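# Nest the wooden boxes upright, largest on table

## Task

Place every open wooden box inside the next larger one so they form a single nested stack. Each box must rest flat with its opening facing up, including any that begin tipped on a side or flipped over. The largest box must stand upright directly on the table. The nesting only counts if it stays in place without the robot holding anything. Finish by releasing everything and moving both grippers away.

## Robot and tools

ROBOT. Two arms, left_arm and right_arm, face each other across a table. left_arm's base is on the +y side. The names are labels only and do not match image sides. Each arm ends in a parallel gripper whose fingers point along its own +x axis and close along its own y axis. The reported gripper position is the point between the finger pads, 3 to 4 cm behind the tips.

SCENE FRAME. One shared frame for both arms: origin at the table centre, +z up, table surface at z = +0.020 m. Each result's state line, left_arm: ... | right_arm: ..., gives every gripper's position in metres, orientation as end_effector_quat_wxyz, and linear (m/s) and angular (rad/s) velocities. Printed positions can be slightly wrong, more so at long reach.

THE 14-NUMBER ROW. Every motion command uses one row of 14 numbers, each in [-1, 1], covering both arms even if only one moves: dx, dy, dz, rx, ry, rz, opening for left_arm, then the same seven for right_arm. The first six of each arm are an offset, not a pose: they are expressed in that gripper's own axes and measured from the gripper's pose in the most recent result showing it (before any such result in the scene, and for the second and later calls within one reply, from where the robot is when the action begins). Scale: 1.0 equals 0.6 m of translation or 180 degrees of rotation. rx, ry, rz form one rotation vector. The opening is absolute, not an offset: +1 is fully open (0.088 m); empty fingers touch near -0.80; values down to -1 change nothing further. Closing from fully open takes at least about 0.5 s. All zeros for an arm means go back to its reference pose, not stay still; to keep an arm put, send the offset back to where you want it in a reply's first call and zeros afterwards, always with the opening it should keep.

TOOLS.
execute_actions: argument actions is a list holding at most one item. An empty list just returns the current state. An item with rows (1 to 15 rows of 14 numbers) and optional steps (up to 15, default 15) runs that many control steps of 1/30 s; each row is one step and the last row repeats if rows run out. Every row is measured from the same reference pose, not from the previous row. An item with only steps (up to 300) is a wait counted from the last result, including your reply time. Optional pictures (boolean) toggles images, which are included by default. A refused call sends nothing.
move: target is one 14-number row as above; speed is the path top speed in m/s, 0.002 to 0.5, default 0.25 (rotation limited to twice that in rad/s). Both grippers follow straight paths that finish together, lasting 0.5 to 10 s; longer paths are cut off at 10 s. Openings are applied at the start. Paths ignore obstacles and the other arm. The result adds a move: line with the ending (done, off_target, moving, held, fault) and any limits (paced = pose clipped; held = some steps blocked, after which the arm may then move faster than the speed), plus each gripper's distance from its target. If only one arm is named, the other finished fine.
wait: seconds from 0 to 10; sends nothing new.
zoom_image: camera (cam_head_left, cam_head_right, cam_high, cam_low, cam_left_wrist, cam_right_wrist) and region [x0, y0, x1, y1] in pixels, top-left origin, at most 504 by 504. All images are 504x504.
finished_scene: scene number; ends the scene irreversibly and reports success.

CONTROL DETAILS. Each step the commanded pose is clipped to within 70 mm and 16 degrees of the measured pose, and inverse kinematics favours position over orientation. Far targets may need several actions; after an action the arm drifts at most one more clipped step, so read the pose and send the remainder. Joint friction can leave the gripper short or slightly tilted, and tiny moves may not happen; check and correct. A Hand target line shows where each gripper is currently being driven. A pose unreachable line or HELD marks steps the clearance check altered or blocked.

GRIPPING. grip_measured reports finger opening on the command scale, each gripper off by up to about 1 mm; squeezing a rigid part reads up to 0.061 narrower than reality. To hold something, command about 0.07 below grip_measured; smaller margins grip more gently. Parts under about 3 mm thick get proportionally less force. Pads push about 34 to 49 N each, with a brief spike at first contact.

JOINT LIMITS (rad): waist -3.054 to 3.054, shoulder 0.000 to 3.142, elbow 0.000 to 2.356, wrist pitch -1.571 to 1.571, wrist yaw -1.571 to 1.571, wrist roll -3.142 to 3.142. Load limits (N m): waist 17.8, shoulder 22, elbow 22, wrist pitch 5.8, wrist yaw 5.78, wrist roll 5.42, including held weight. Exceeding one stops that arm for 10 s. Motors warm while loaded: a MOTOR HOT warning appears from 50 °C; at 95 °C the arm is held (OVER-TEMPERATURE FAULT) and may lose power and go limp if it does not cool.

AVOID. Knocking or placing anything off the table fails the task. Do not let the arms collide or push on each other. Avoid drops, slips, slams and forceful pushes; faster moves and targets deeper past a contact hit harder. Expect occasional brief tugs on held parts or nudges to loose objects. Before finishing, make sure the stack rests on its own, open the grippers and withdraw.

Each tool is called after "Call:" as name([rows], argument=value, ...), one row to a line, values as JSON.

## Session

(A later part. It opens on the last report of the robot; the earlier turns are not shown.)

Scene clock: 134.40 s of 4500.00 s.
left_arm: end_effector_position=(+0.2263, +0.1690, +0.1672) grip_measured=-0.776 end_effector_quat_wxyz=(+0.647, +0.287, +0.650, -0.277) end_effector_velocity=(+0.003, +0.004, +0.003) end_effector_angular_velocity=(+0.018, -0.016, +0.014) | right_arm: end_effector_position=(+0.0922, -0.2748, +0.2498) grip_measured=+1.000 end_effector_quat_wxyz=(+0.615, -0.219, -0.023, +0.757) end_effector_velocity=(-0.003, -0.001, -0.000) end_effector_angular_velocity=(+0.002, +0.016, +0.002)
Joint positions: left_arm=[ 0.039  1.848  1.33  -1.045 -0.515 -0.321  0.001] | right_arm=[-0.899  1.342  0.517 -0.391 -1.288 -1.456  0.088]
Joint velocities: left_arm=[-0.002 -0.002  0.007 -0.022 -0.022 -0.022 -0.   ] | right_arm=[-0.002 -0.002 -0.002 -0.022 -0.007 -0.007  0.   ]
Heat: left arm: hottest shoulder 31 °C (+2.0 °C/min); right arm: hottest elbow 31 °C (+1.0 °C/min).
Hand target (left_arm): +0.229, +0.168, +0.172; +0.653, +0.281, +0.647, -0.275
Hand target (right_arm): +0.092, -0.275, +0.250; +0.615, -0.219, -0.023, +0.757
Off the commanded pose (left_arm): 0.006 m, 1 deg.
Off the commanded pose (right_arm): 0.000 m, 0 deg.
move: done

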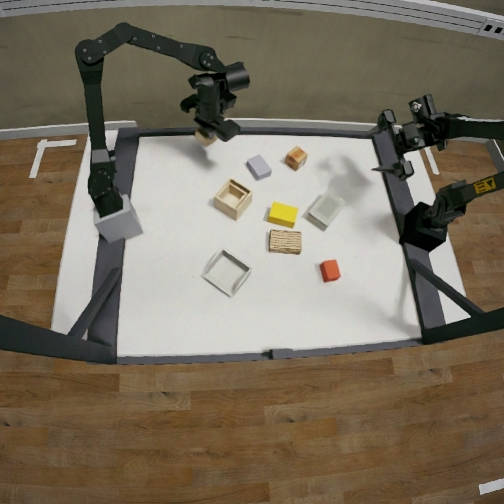

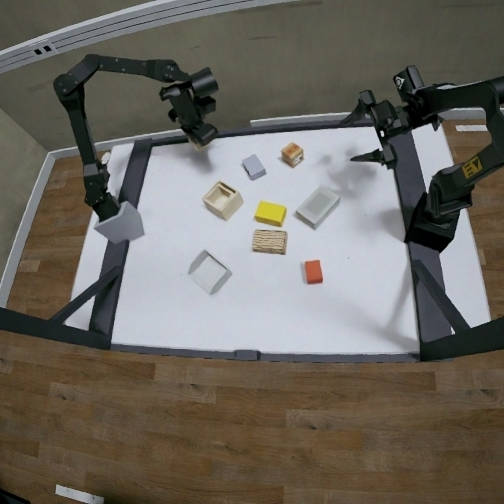

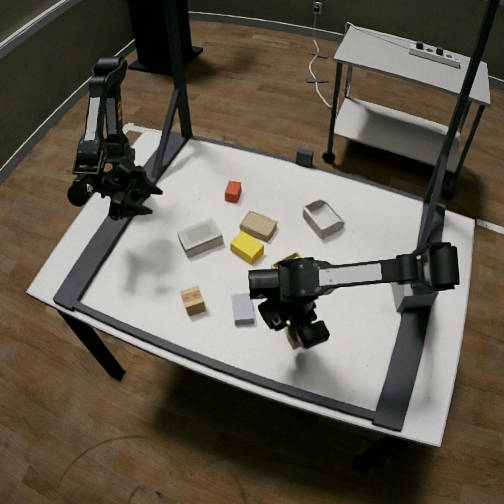

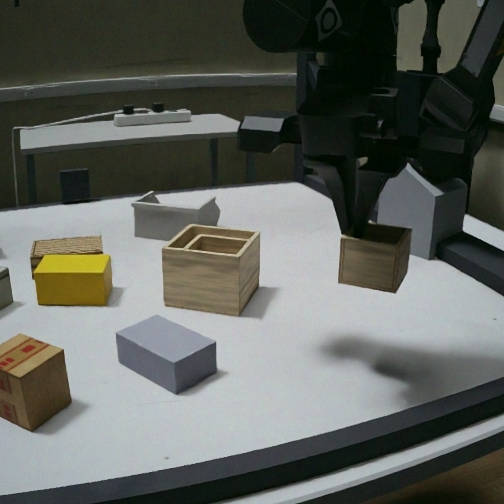

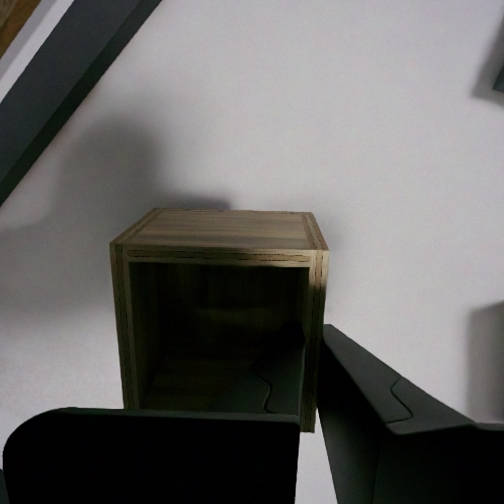

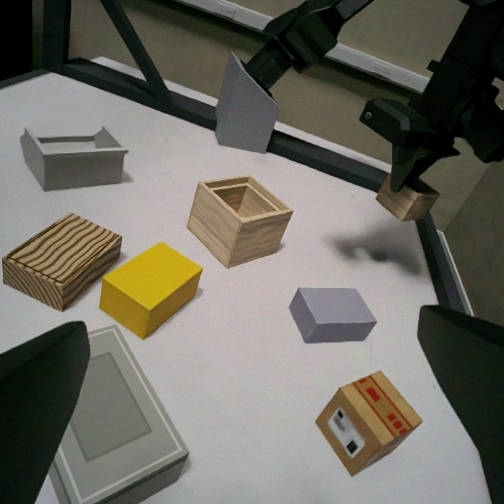

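Call:
move(target=[0.01,-0.313,-0.11,-0.058,0,0,-1,0,0,0,0,0,0,1], speed=0.2)

Call:
move(target=[0.035,0.003,-0.004,0,0.004,0.004,-1,0,0,0,0,0,0,1], speed=0.05)

Scene clock: 138.40 s of 4500.00 s.
left_arm: end_effector_position=(+0.0483, +0.0882, +0.1645) grip_measured=-0.776 end_effector_quat_wxyz=(+0.676, +0.224, +0.667, -0.220) end_effector_velocity=(+0.001, +0.005, -0.004) end_effector_angular_velocity=(+0.020, -0.009, -0.015) | right_arm: end_effector_position=(+0.0922, -0.2748, +0.2498) grip_measured=+1.000 end_effector_quat_wxyz=(+0.615, -0.219, -0.023, +0.757) end_effector_velocity=(-0.001, -0.001, +0.001) end_effector_angular_velocity=(+0.003, +0.025, -0.006)
Joint positions: left_arm=[-0.433  2.19   1.409 -1.022 -0.47  -1.027  0.001] | right_arm=[-0.899  1.342  0.517 -0.391 -1.288 -1.456  0.088]
Joint velocities: left_arm=[ 0.002  0.002 -0.012 -0.007 -0.007  0.007 -0.   ] | right_arm=[-0.002 -0.007 -0.002 -0.007 -0.007  0.022  0.   ]
Heat: left arm: hottest shoulder 31 °C (+1.0 °C/min); right arm: hottest elbow 31 °C (+1.0 °C/min).
Hand target (left_arm): +0.047, +0.087, +0.161; +0.674, +0.226, +0.669, -0.216
Hand target (right_arm): +0.092, -0.275, +0.250; +0.615, -0.219, -0.023, +0.757
Off the commanded pose (left_arm): 0.006 m, 1 deg.
Off the commanded pose (right_arm): 0.000 m, 0 deg.
move: done

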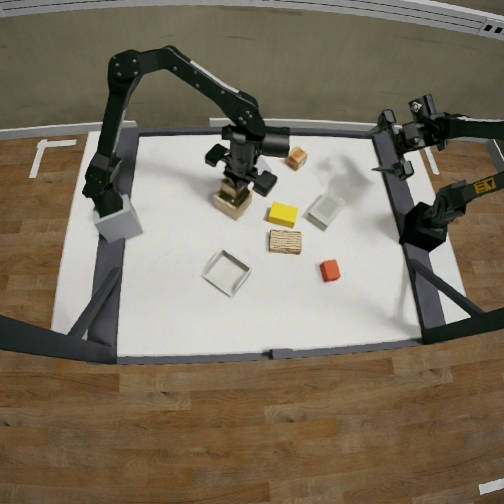

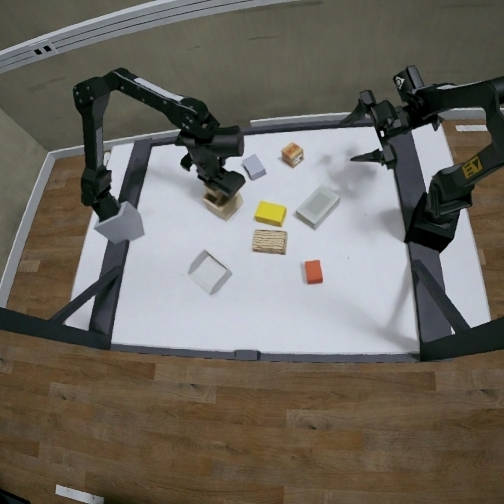

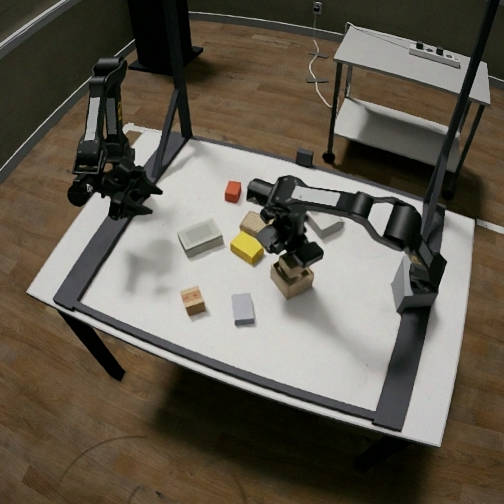

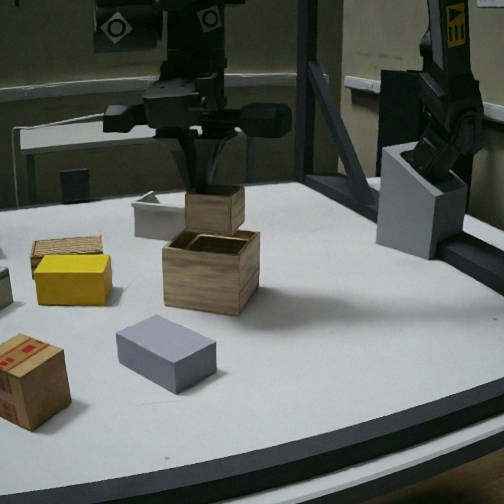

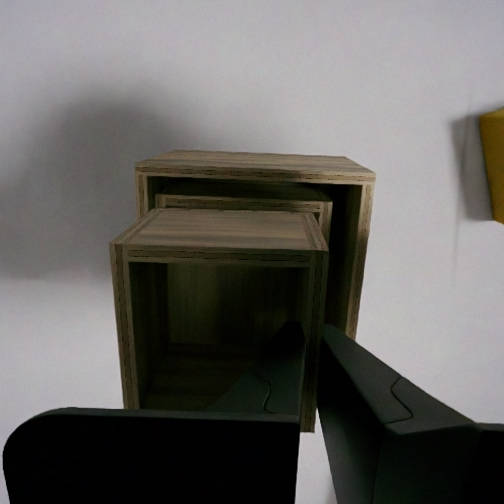

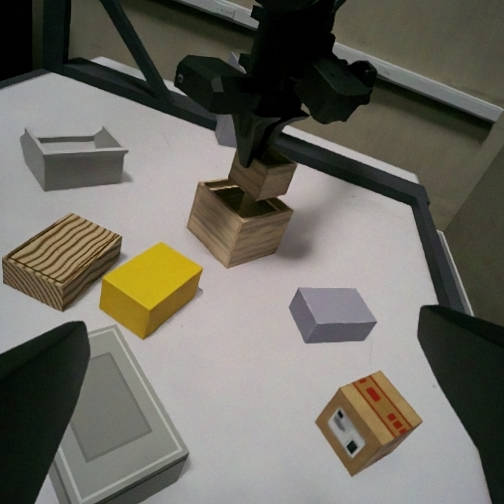

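Scene clock: 139.20 s of 4500.00 s.
left_arm: end_effector_position=(+0.0495, +0.0883, +0.1501) grip_measured=-0.776 end_effector_quat_wxyz=(+0.675, +0.219, +0.670, -0.217) end_effector_velocity=(-0.002, +0.002, +0.001) end_effector_angular_velocity=(+0.006, +0.006, +0.002) | right_arm: end_effector_position=(+0.0922, -0.2748, +0.2498) grip_measured=+1.000 end_effector_quat_wxyz=(+0.615, -0.219, -0.023, +0.757) end_effector_velocity=(-0.000, -0.001, -0.001) end_effector_angular_velocity=(-0.007, -0.002, -0.004)
Joint positions: left_arm=[-0.412  2.201  1.374 -0.964 -0.47  -1.016  0.001] | right_arm=[-0.899  1.342  0.517 -0.391 -1.288 -1.456  0.088]
Joint velocities: left_arm=[-0.002 -0.002 -0.002 -0.007  0.007 -0.007 -0.   ] | right_arm=[-0.002 -0.002 -0.002 -0.007  0.007 -0.007  0.   ]
Heat: left arm: hottest shoulder 31 °C (+1.0 °C/min); right arm: hottest elbow 31 °C (+1.0 °C/min).
Hand target (left_arm): +0.048, +0.091, +0.144; +0.673, +0.230, +0.670, -0.215
Hand target (right_arm): +0.092, -0.275, +0.250; +0.615, -0.219, -0.023, +0.757
Off the commanded pose (left_arm): 0.007 m, 1 deg.
Off the commanded pose (right_arm): 0.000 m, 0 deg.
move: done

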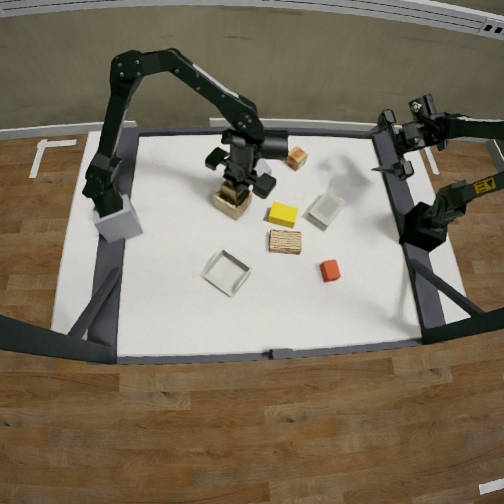

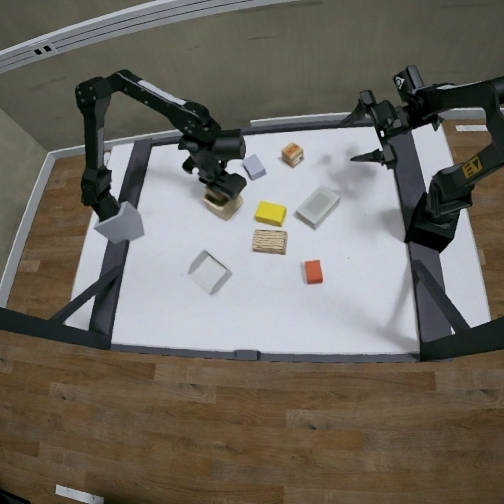

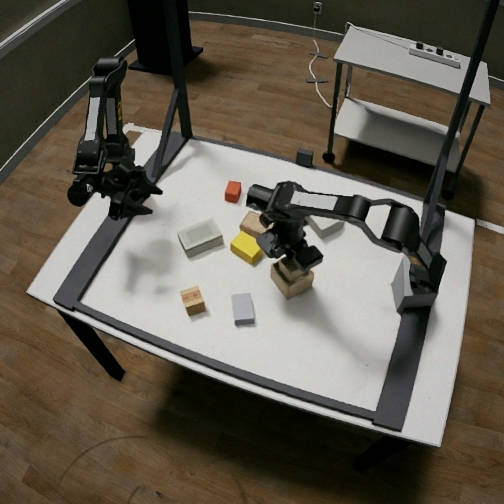

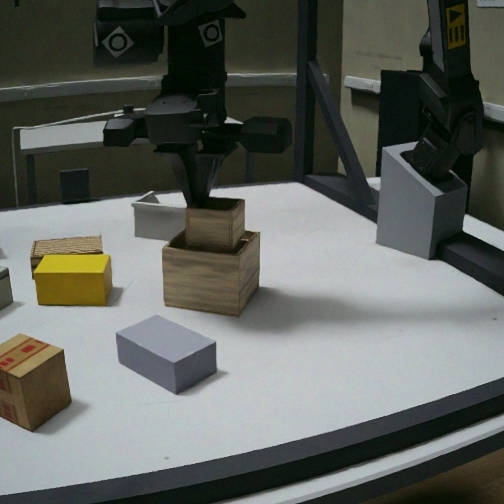

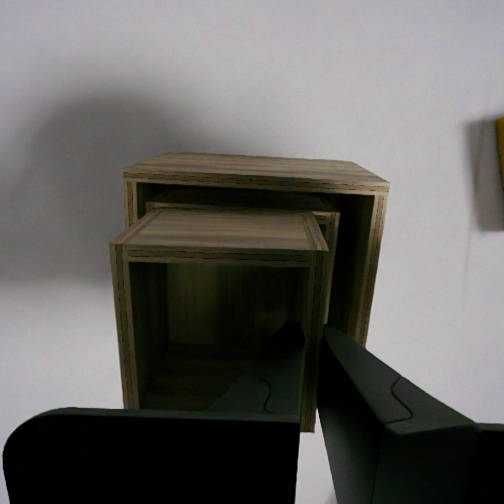

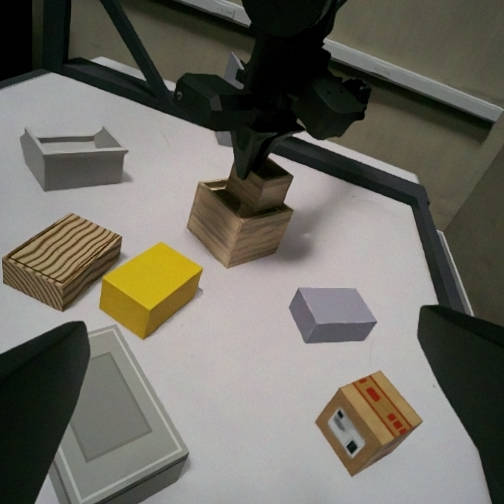

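Need −z about 8 mm.

Call:
move(target=[0.015,0,-0.019,0.008,0,0.004,-1,0,0,0,0,0,0,1], speed=0.04)

Scene clock: 140.80 s of 4500.00 s.
left_arm: end_effector_position=(+0.0425, +0.0923, +0.1450) grip_measured=-0.776 end_effector_quat_wxyz=(+0.675, +0.224, +0.667, -0.221) end_effector_velocity=(+0.001, +0.002, +0.001) end_effector_angular_velocity=(+0.005, -0.008, +0.002) | right_arm: end_effector_position=(+0.0922, -0.2748, +0.2498) grip_measured=+1.000 end_effector_quat_wxyz=(+0.615, -0.219, -0.023, +0.757) end_effector_velocity=(-0.001, -0.001, +0.000) end_effector_angular_velocity=(+0.006, +0.002, +0.002)
Joint positions: left_arm=[-0.424  2.201  1.34  -0.935 -0.47  -1.016  0.001] | right_arm=[-0.899  1.342  0.517 -0.391 -1.288 -1.456  0.088]
Joint velocities: left_arm=[-0.002 -0.002 -0.002 -0.007 -0.007 -0.007 -0.   ] | right_arm=[-0.002 -0.002 -0.002 -0.007 -0.007 -0.007  0.   ]
Heat: left arm: hottest shoulder 31 °C (+1.0 °C/min); right arm: hottest elbow 31 °C (+1.0 °C/min).
Hand target (left_arm): +0.040, +0.095, +0.141; +0.674, +0.232, +0.666, -0.221
Hand target (right_arm): +0.092, -0.275, +0.250; +0.615, -0.219, -0.023, +0.757
Off the commanded pose (left_arm): 0.005 m, 1 deg.
Off the commanded pose (right_arm): 0.000 m, 0 deg.
move: done

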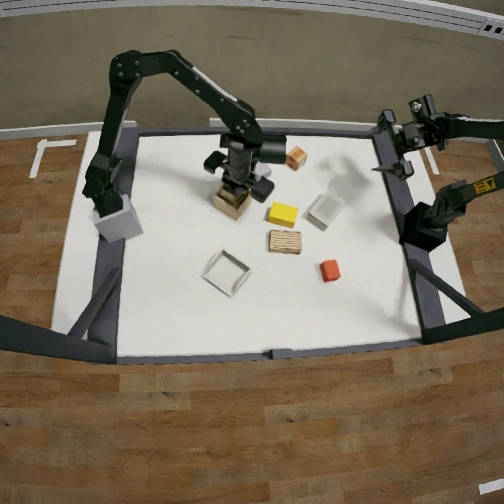

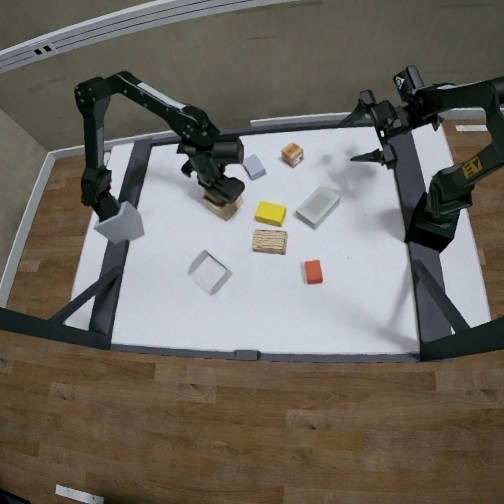

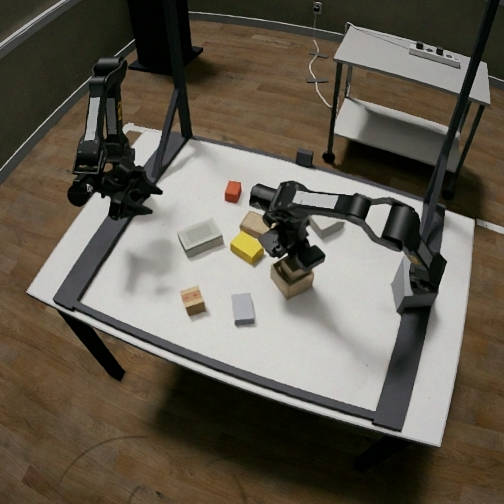

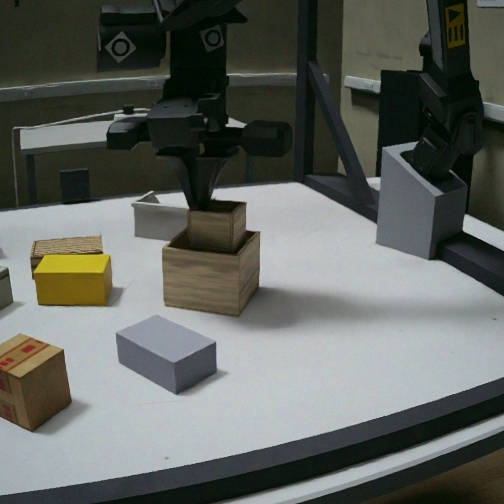

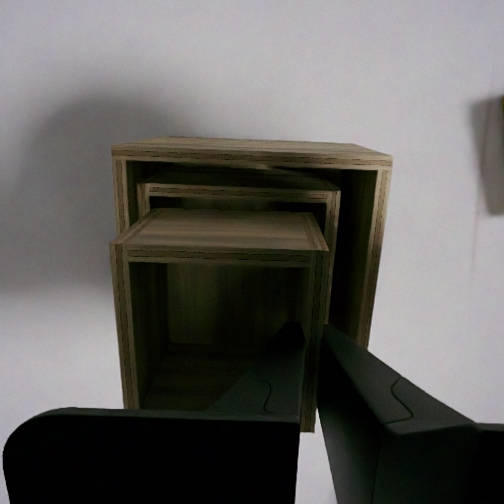

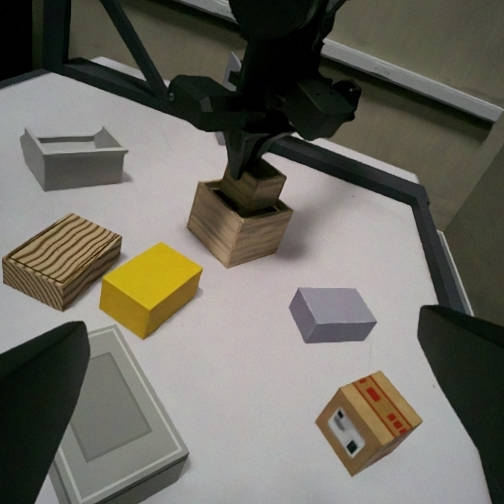

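Call:
move(target=[0.048,0.003,-0.006,0,0.003,0.004,-1,0,0,0,0,0,0,1], speed=0.03)

Call:
move(target=[0.045,0.012,-0.005,0,0.003,0.004,-1,0,0,0,0,0,0,1], speed=0.03)

Scene clock: 144.23 s of 4500.00 s.
left_arm: end_effector_position=(+0.0425, +0.0923, +0.1230) grip_measured=-0.776 end_effector_quat_wxyz=(+0.675, +0.218, +0.670, -0.219) end_effector_velocity=(+0.001, -0.004, +0.002) end_effector_angular_velocity=(-0.026, -0.006, +0.017) | right_arm: end_effector_position=(+0.0922, -0.2748, +0.2498) grip_measured=+1.000 end_effector_quat_wxyz=(+0.615, -0.219, -0.023, +0.757) end_effector_velocity=(+0.001, -0.001, -0.001) end_effector_angular_velocity=(-0.003, -0.016, -0.003)
Joint positions: left_arm=[-0.396  2.226  1.292 -0.844 -0.473 -0.996  0.001] | right_arm=[-0.899  1.342  0.517 -0.391 -1.288 -1.456  0.088]
Joint velocities: left_arm=[-0.002 -0.007 -0.002  0.022 -0.007 -0.007 -0.   ] | right_arm=[-0.002 -0.002 -0.002  0.007  0.007 -0.007  0.   ]
Heat: left arm: hottest shoulder 31 °C (+1.0 °C/min); right arm: hottest elbow 31 °C (+1.0 °C/min).
Hand target (left_arm): +0.041, +0.096, +0.116; +0.673, +0.229, +0.669, -0.216
Hand target (right_arm): +0.092, -0.275, +0.250; +0.615, -0.219, -0.023, +0.757
Off the commanded pose (left_arm): 0.008 m, 1 deg.
Off the commanded pose (right_arm): 0.000 m, 0 deg.
move: done

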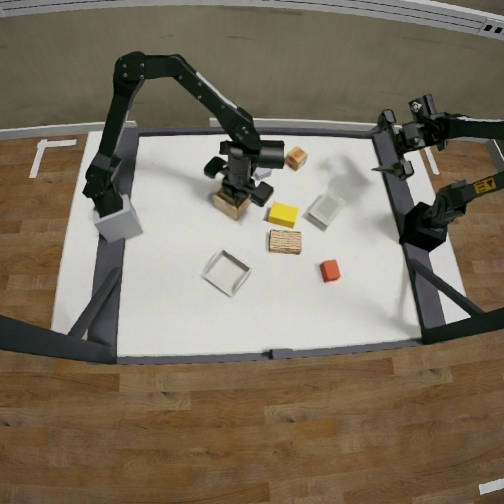

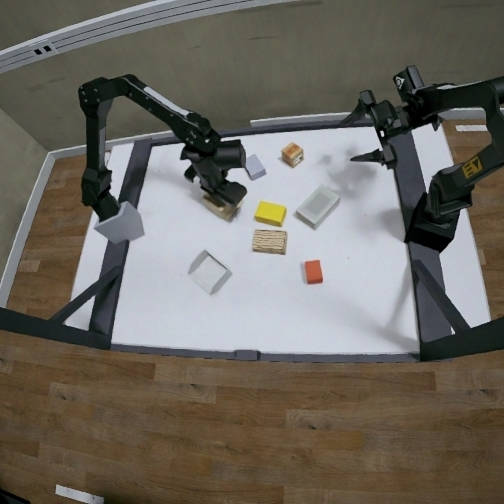

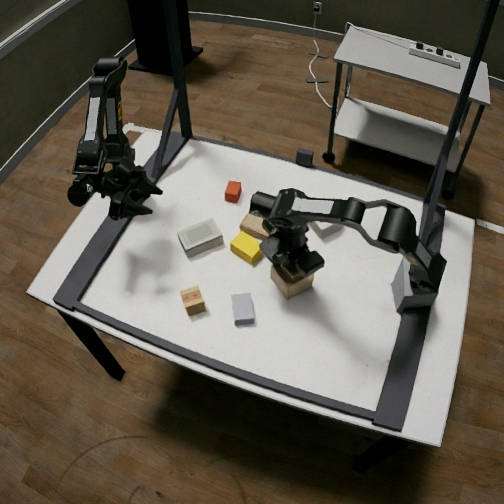

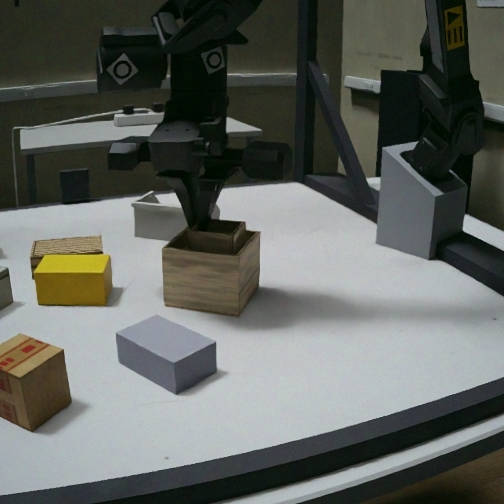

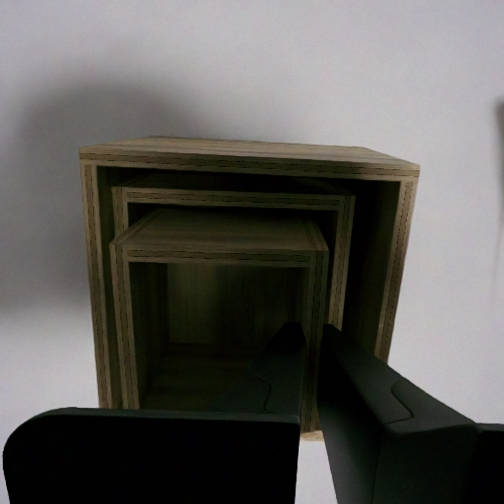

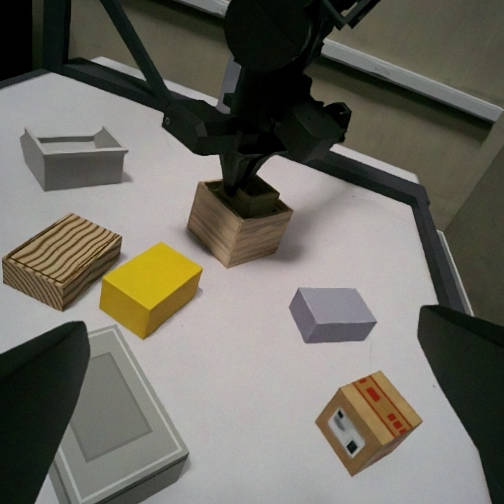

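Scene clock: 145.47 s of 4500.00 s.
left_arm: end_effector_position=(+0.0452, +0.0955, +0.1029) grip_measured=-0.776 end_effector_quat_wxyz=(+0.675, +0.211, +0.673, -0.217) end_effector_velocity=(-0.001, +0.007, -0.002) end_effector_angular_velocity=(+0.027, -0.008, -0.024) | right_arm: end_effector_position=(+0.0922, -0.2748, +0.2498) grip_measured=+1.000 end_effector_quat_wxyz=(+0.615, -0.219, -0.023, +0.757) end_effector_velocity=(-0.002, -0.001, -0.001) end_effector_angular_velocity=(+0.002, +0.021, -0.002)
Joint positions: left_arm=[-0.362  2.239  1.237 -0.753 -0.473 -0.968  0.001] | right_arm=[-0.899  1.342  0.517 -0.391 -1.288 -1.456  0.088]
Joint velocities: left_arm=[-0.002  0.002 -0.007 -0.022 -0.007  0.007  0.   ] | right_arm=[-0.002 -0.002 -0.007 -0.007 -0.007  0.007  0.   ]
Heat: left arm: hottest shoulder 31 °C (+1.0 °C/min); right arm: hottest elbow 31 °C (+1.0 °C/min).
Hand target (left_arm): +0.044, +0.100, +0.096; +0.673, +0.223, +0.672, -0.214
Hand target (right_arm): +0.092, -0.275, +0.250; +0.615, -0.219, -0.023, +0.757
Off the commanded pose (left_arm): 0.008 m, 1 deg.
Off the commanded pose (right_arm): 0.000 m, 0 deg.
move: done

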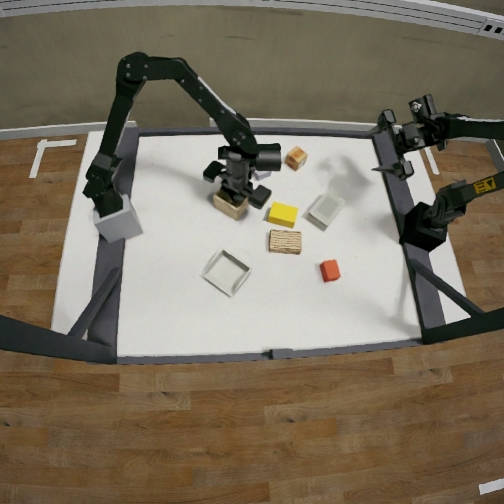

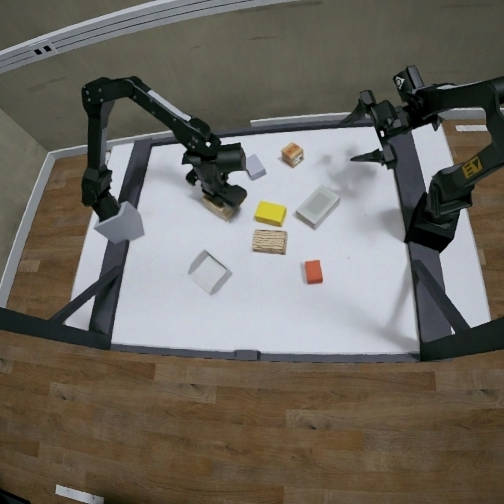

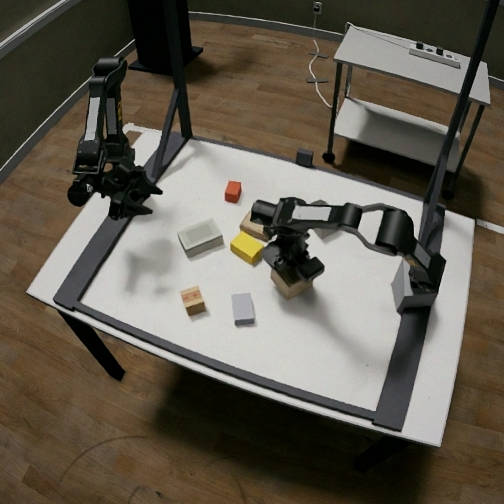

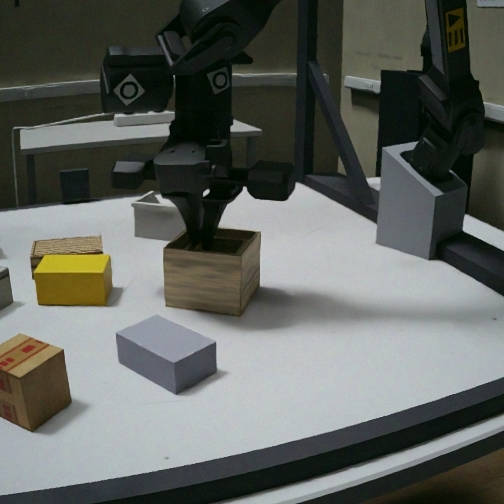

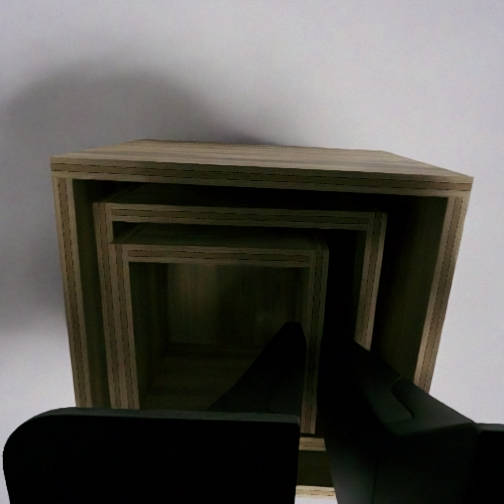

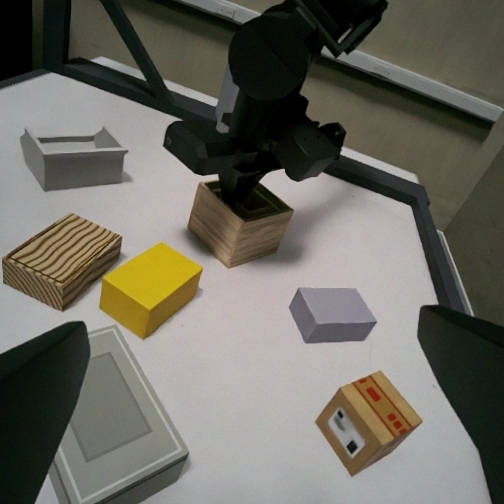

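Call:
move(target=[0,0,0,0,0,0,-0.64,0,0,0,0,0,0,1])

Call:
move(target=[-0.2,0,0,0,0,0,-0.64,0,0,0,0,0,0,1], speed=0.15)

Scene clock: 147.27 s of 4500.00 s.
left_arm: end_effector_position=(+0.0452, +0.0955, +0.1029) grip_measured=-0.643 end_effector_quat_wxyz=(+0.675, +0.211, +0.673, -0.217) end_effector_velocity=(-0.002, +0.001, +0.000) end_effector_angular_velocity=(+0.006, +0.007, +0.002) | right_arm: end_effector_position=(+0.0922, -0.2748, +0.2498) grip_measured=+1.000 end_effector_quat_wxyz=(+0.615, -0.219, -0.023, +0.757) end_effector_velocity=(-0.003, -0.001, +0.001) end_effector_angular_velocity=(+0.005, -0.002, +0.006)
Joint positions: left_arm=[-0.362  2.239  1.237 -0.753 -0.473 -0.968  0.007] | right_arm=[-0.899  1.342  0.517 -0.391 -1.288 -1.456  0.088]
Joint velocities: left_arm=[-0.002  0.002  0.002 -0.007  0.007 -0.007  0.   ] | right_arm=[-0.002 -0.007 -0.002 -0.022 -0.007 -0.022  0.   ]
Heat: left arm: hottest shoulder 31 °C (+1.0 °C/min); right arm: hottest elbow 31 °C (+1.0 °C/min).
Hand target (left_arm): +0.045, +0.096, +0.103; +0.675, +0.211, +0.673, -0.217
Hand target (right_arm): +0.092, -0.275, +0.250; +0.615, -0.219, -0.023, +0.757
Off the commanded pose (left_arm): 0.000 m, 0 deg.
Off the commanded pose (right_arm): 0.000 m, 0 deg.
move: done

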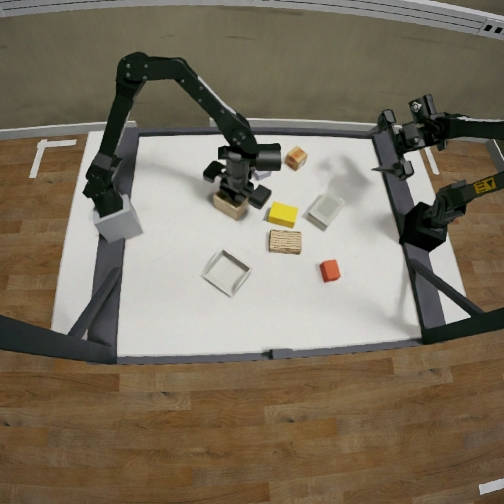

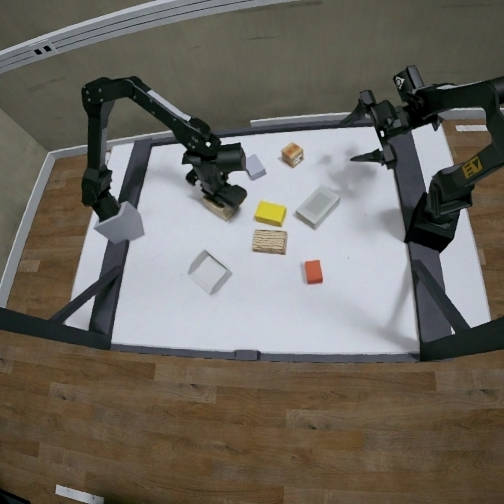

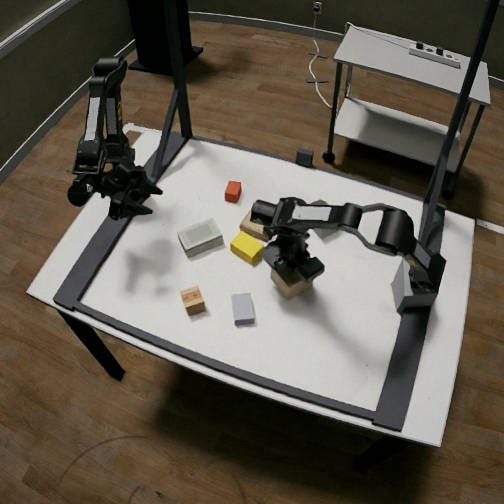

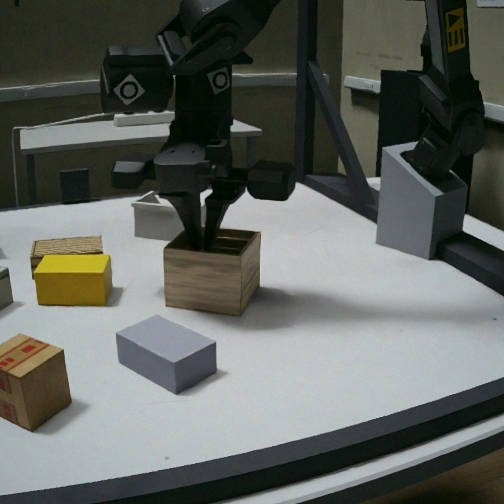

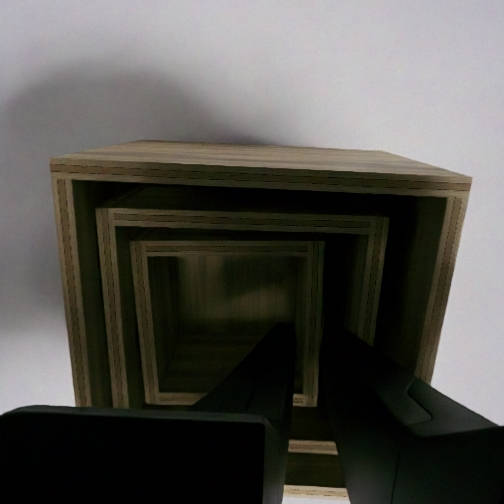

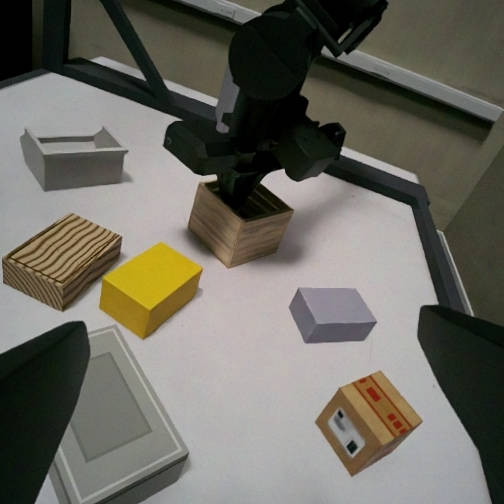

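Scene clock: 148.47 s of 4500.00 s.
left_arm: end_effector_position=(+0.0458, +0.0983, +0.2182) grip_measured=-0.643 end_effector_quat_wxyz=(+0.676, +0.219, +0.670, -0.216) end_effector_velocity=(+0.004, +0.002, +0.003) end_effector_angular_velocity=(+0.006, -0.024, -0.000) | right_arm: end_effector_position=(+0.0922, -0.2748, +0.2498) grip_measured=+1.000 end_effector_quat_wxyz=(+0.615, -0.219, -0.023, +0.757) end_effector_velocity=(-0.002, -0.000, +0.002) end_effector_angular_velocity=(+0.021, -0.008, +0.013)
Joint positions: left_arm=[-0.504  2.124  1.51  -1.222 -0.449 -1.117  0.007] | right_arm=[-0.899  1.342  0.517 -0.391 -1.288 -1.456  0.088]
Joint velocities: left_arm=[-0.002 -0.002  0.007 -0.022 -0.022 -0.007 -0.   ] | right_arm=[-0.002 -0.002 -0.002 -0.007 -0.022 -0.022  0.   ]
Heat: left arm: hottest shoulder 31 °C (+1.0 °C/min); right arm: hottest elbow 31 °C (+1.0 °C/min).
Hand target (left_arm): +0.047, +0.097, +0.223; +0.676, +0.211, +0.672, -0.217
Hand target (right_arm): +0.092, -0.275, +0.250; +0.615, -0.219, -0.023, +0.757
Off the commanded pose (left_arm): 0.005 m, 1 deg.
Off the commanded pose (right_arm): 0.000 m, 0 deg.
move: done

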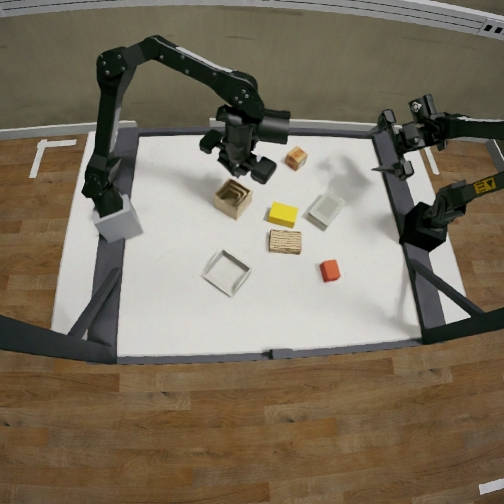

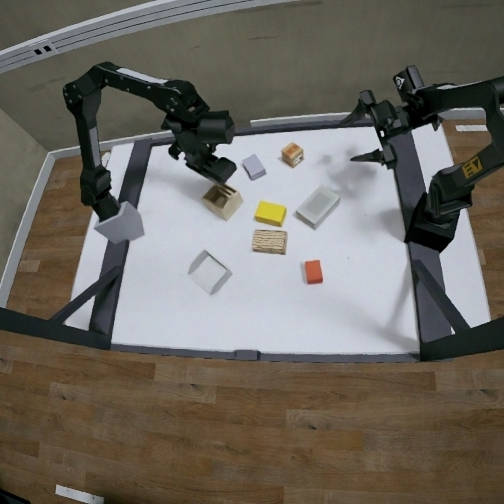

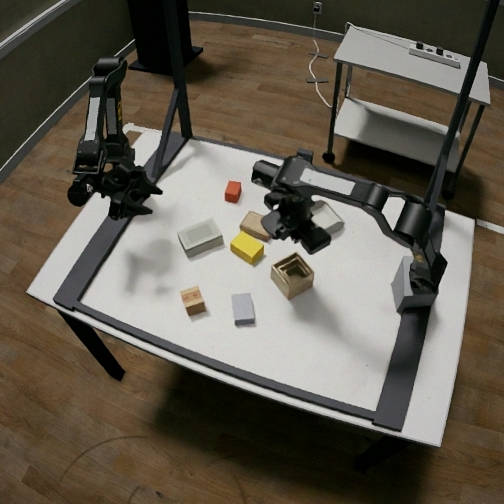

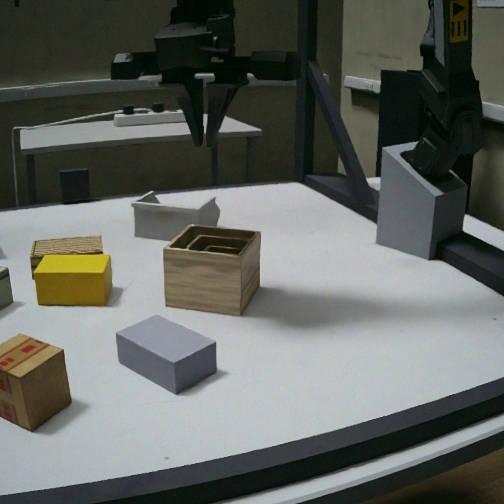

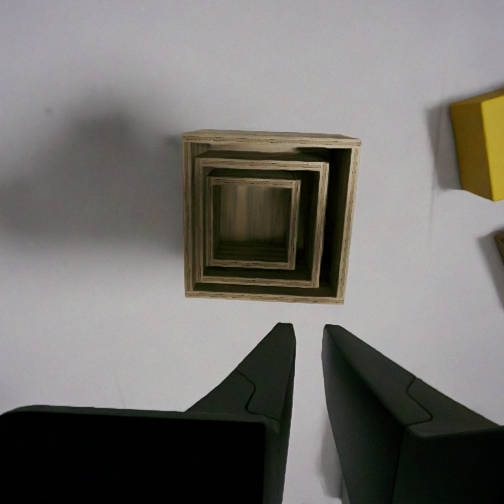

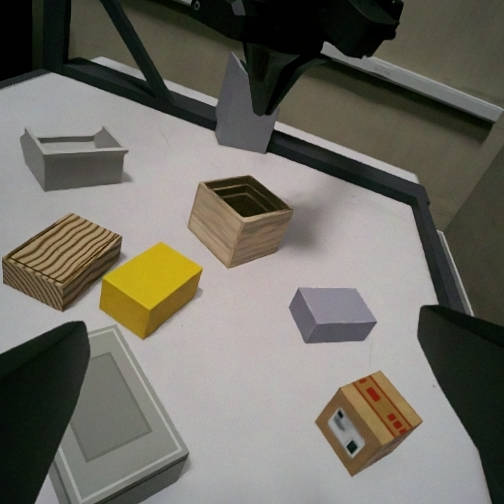

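Call:
finished_scene(scene=1)

The scene is finished: the task was done.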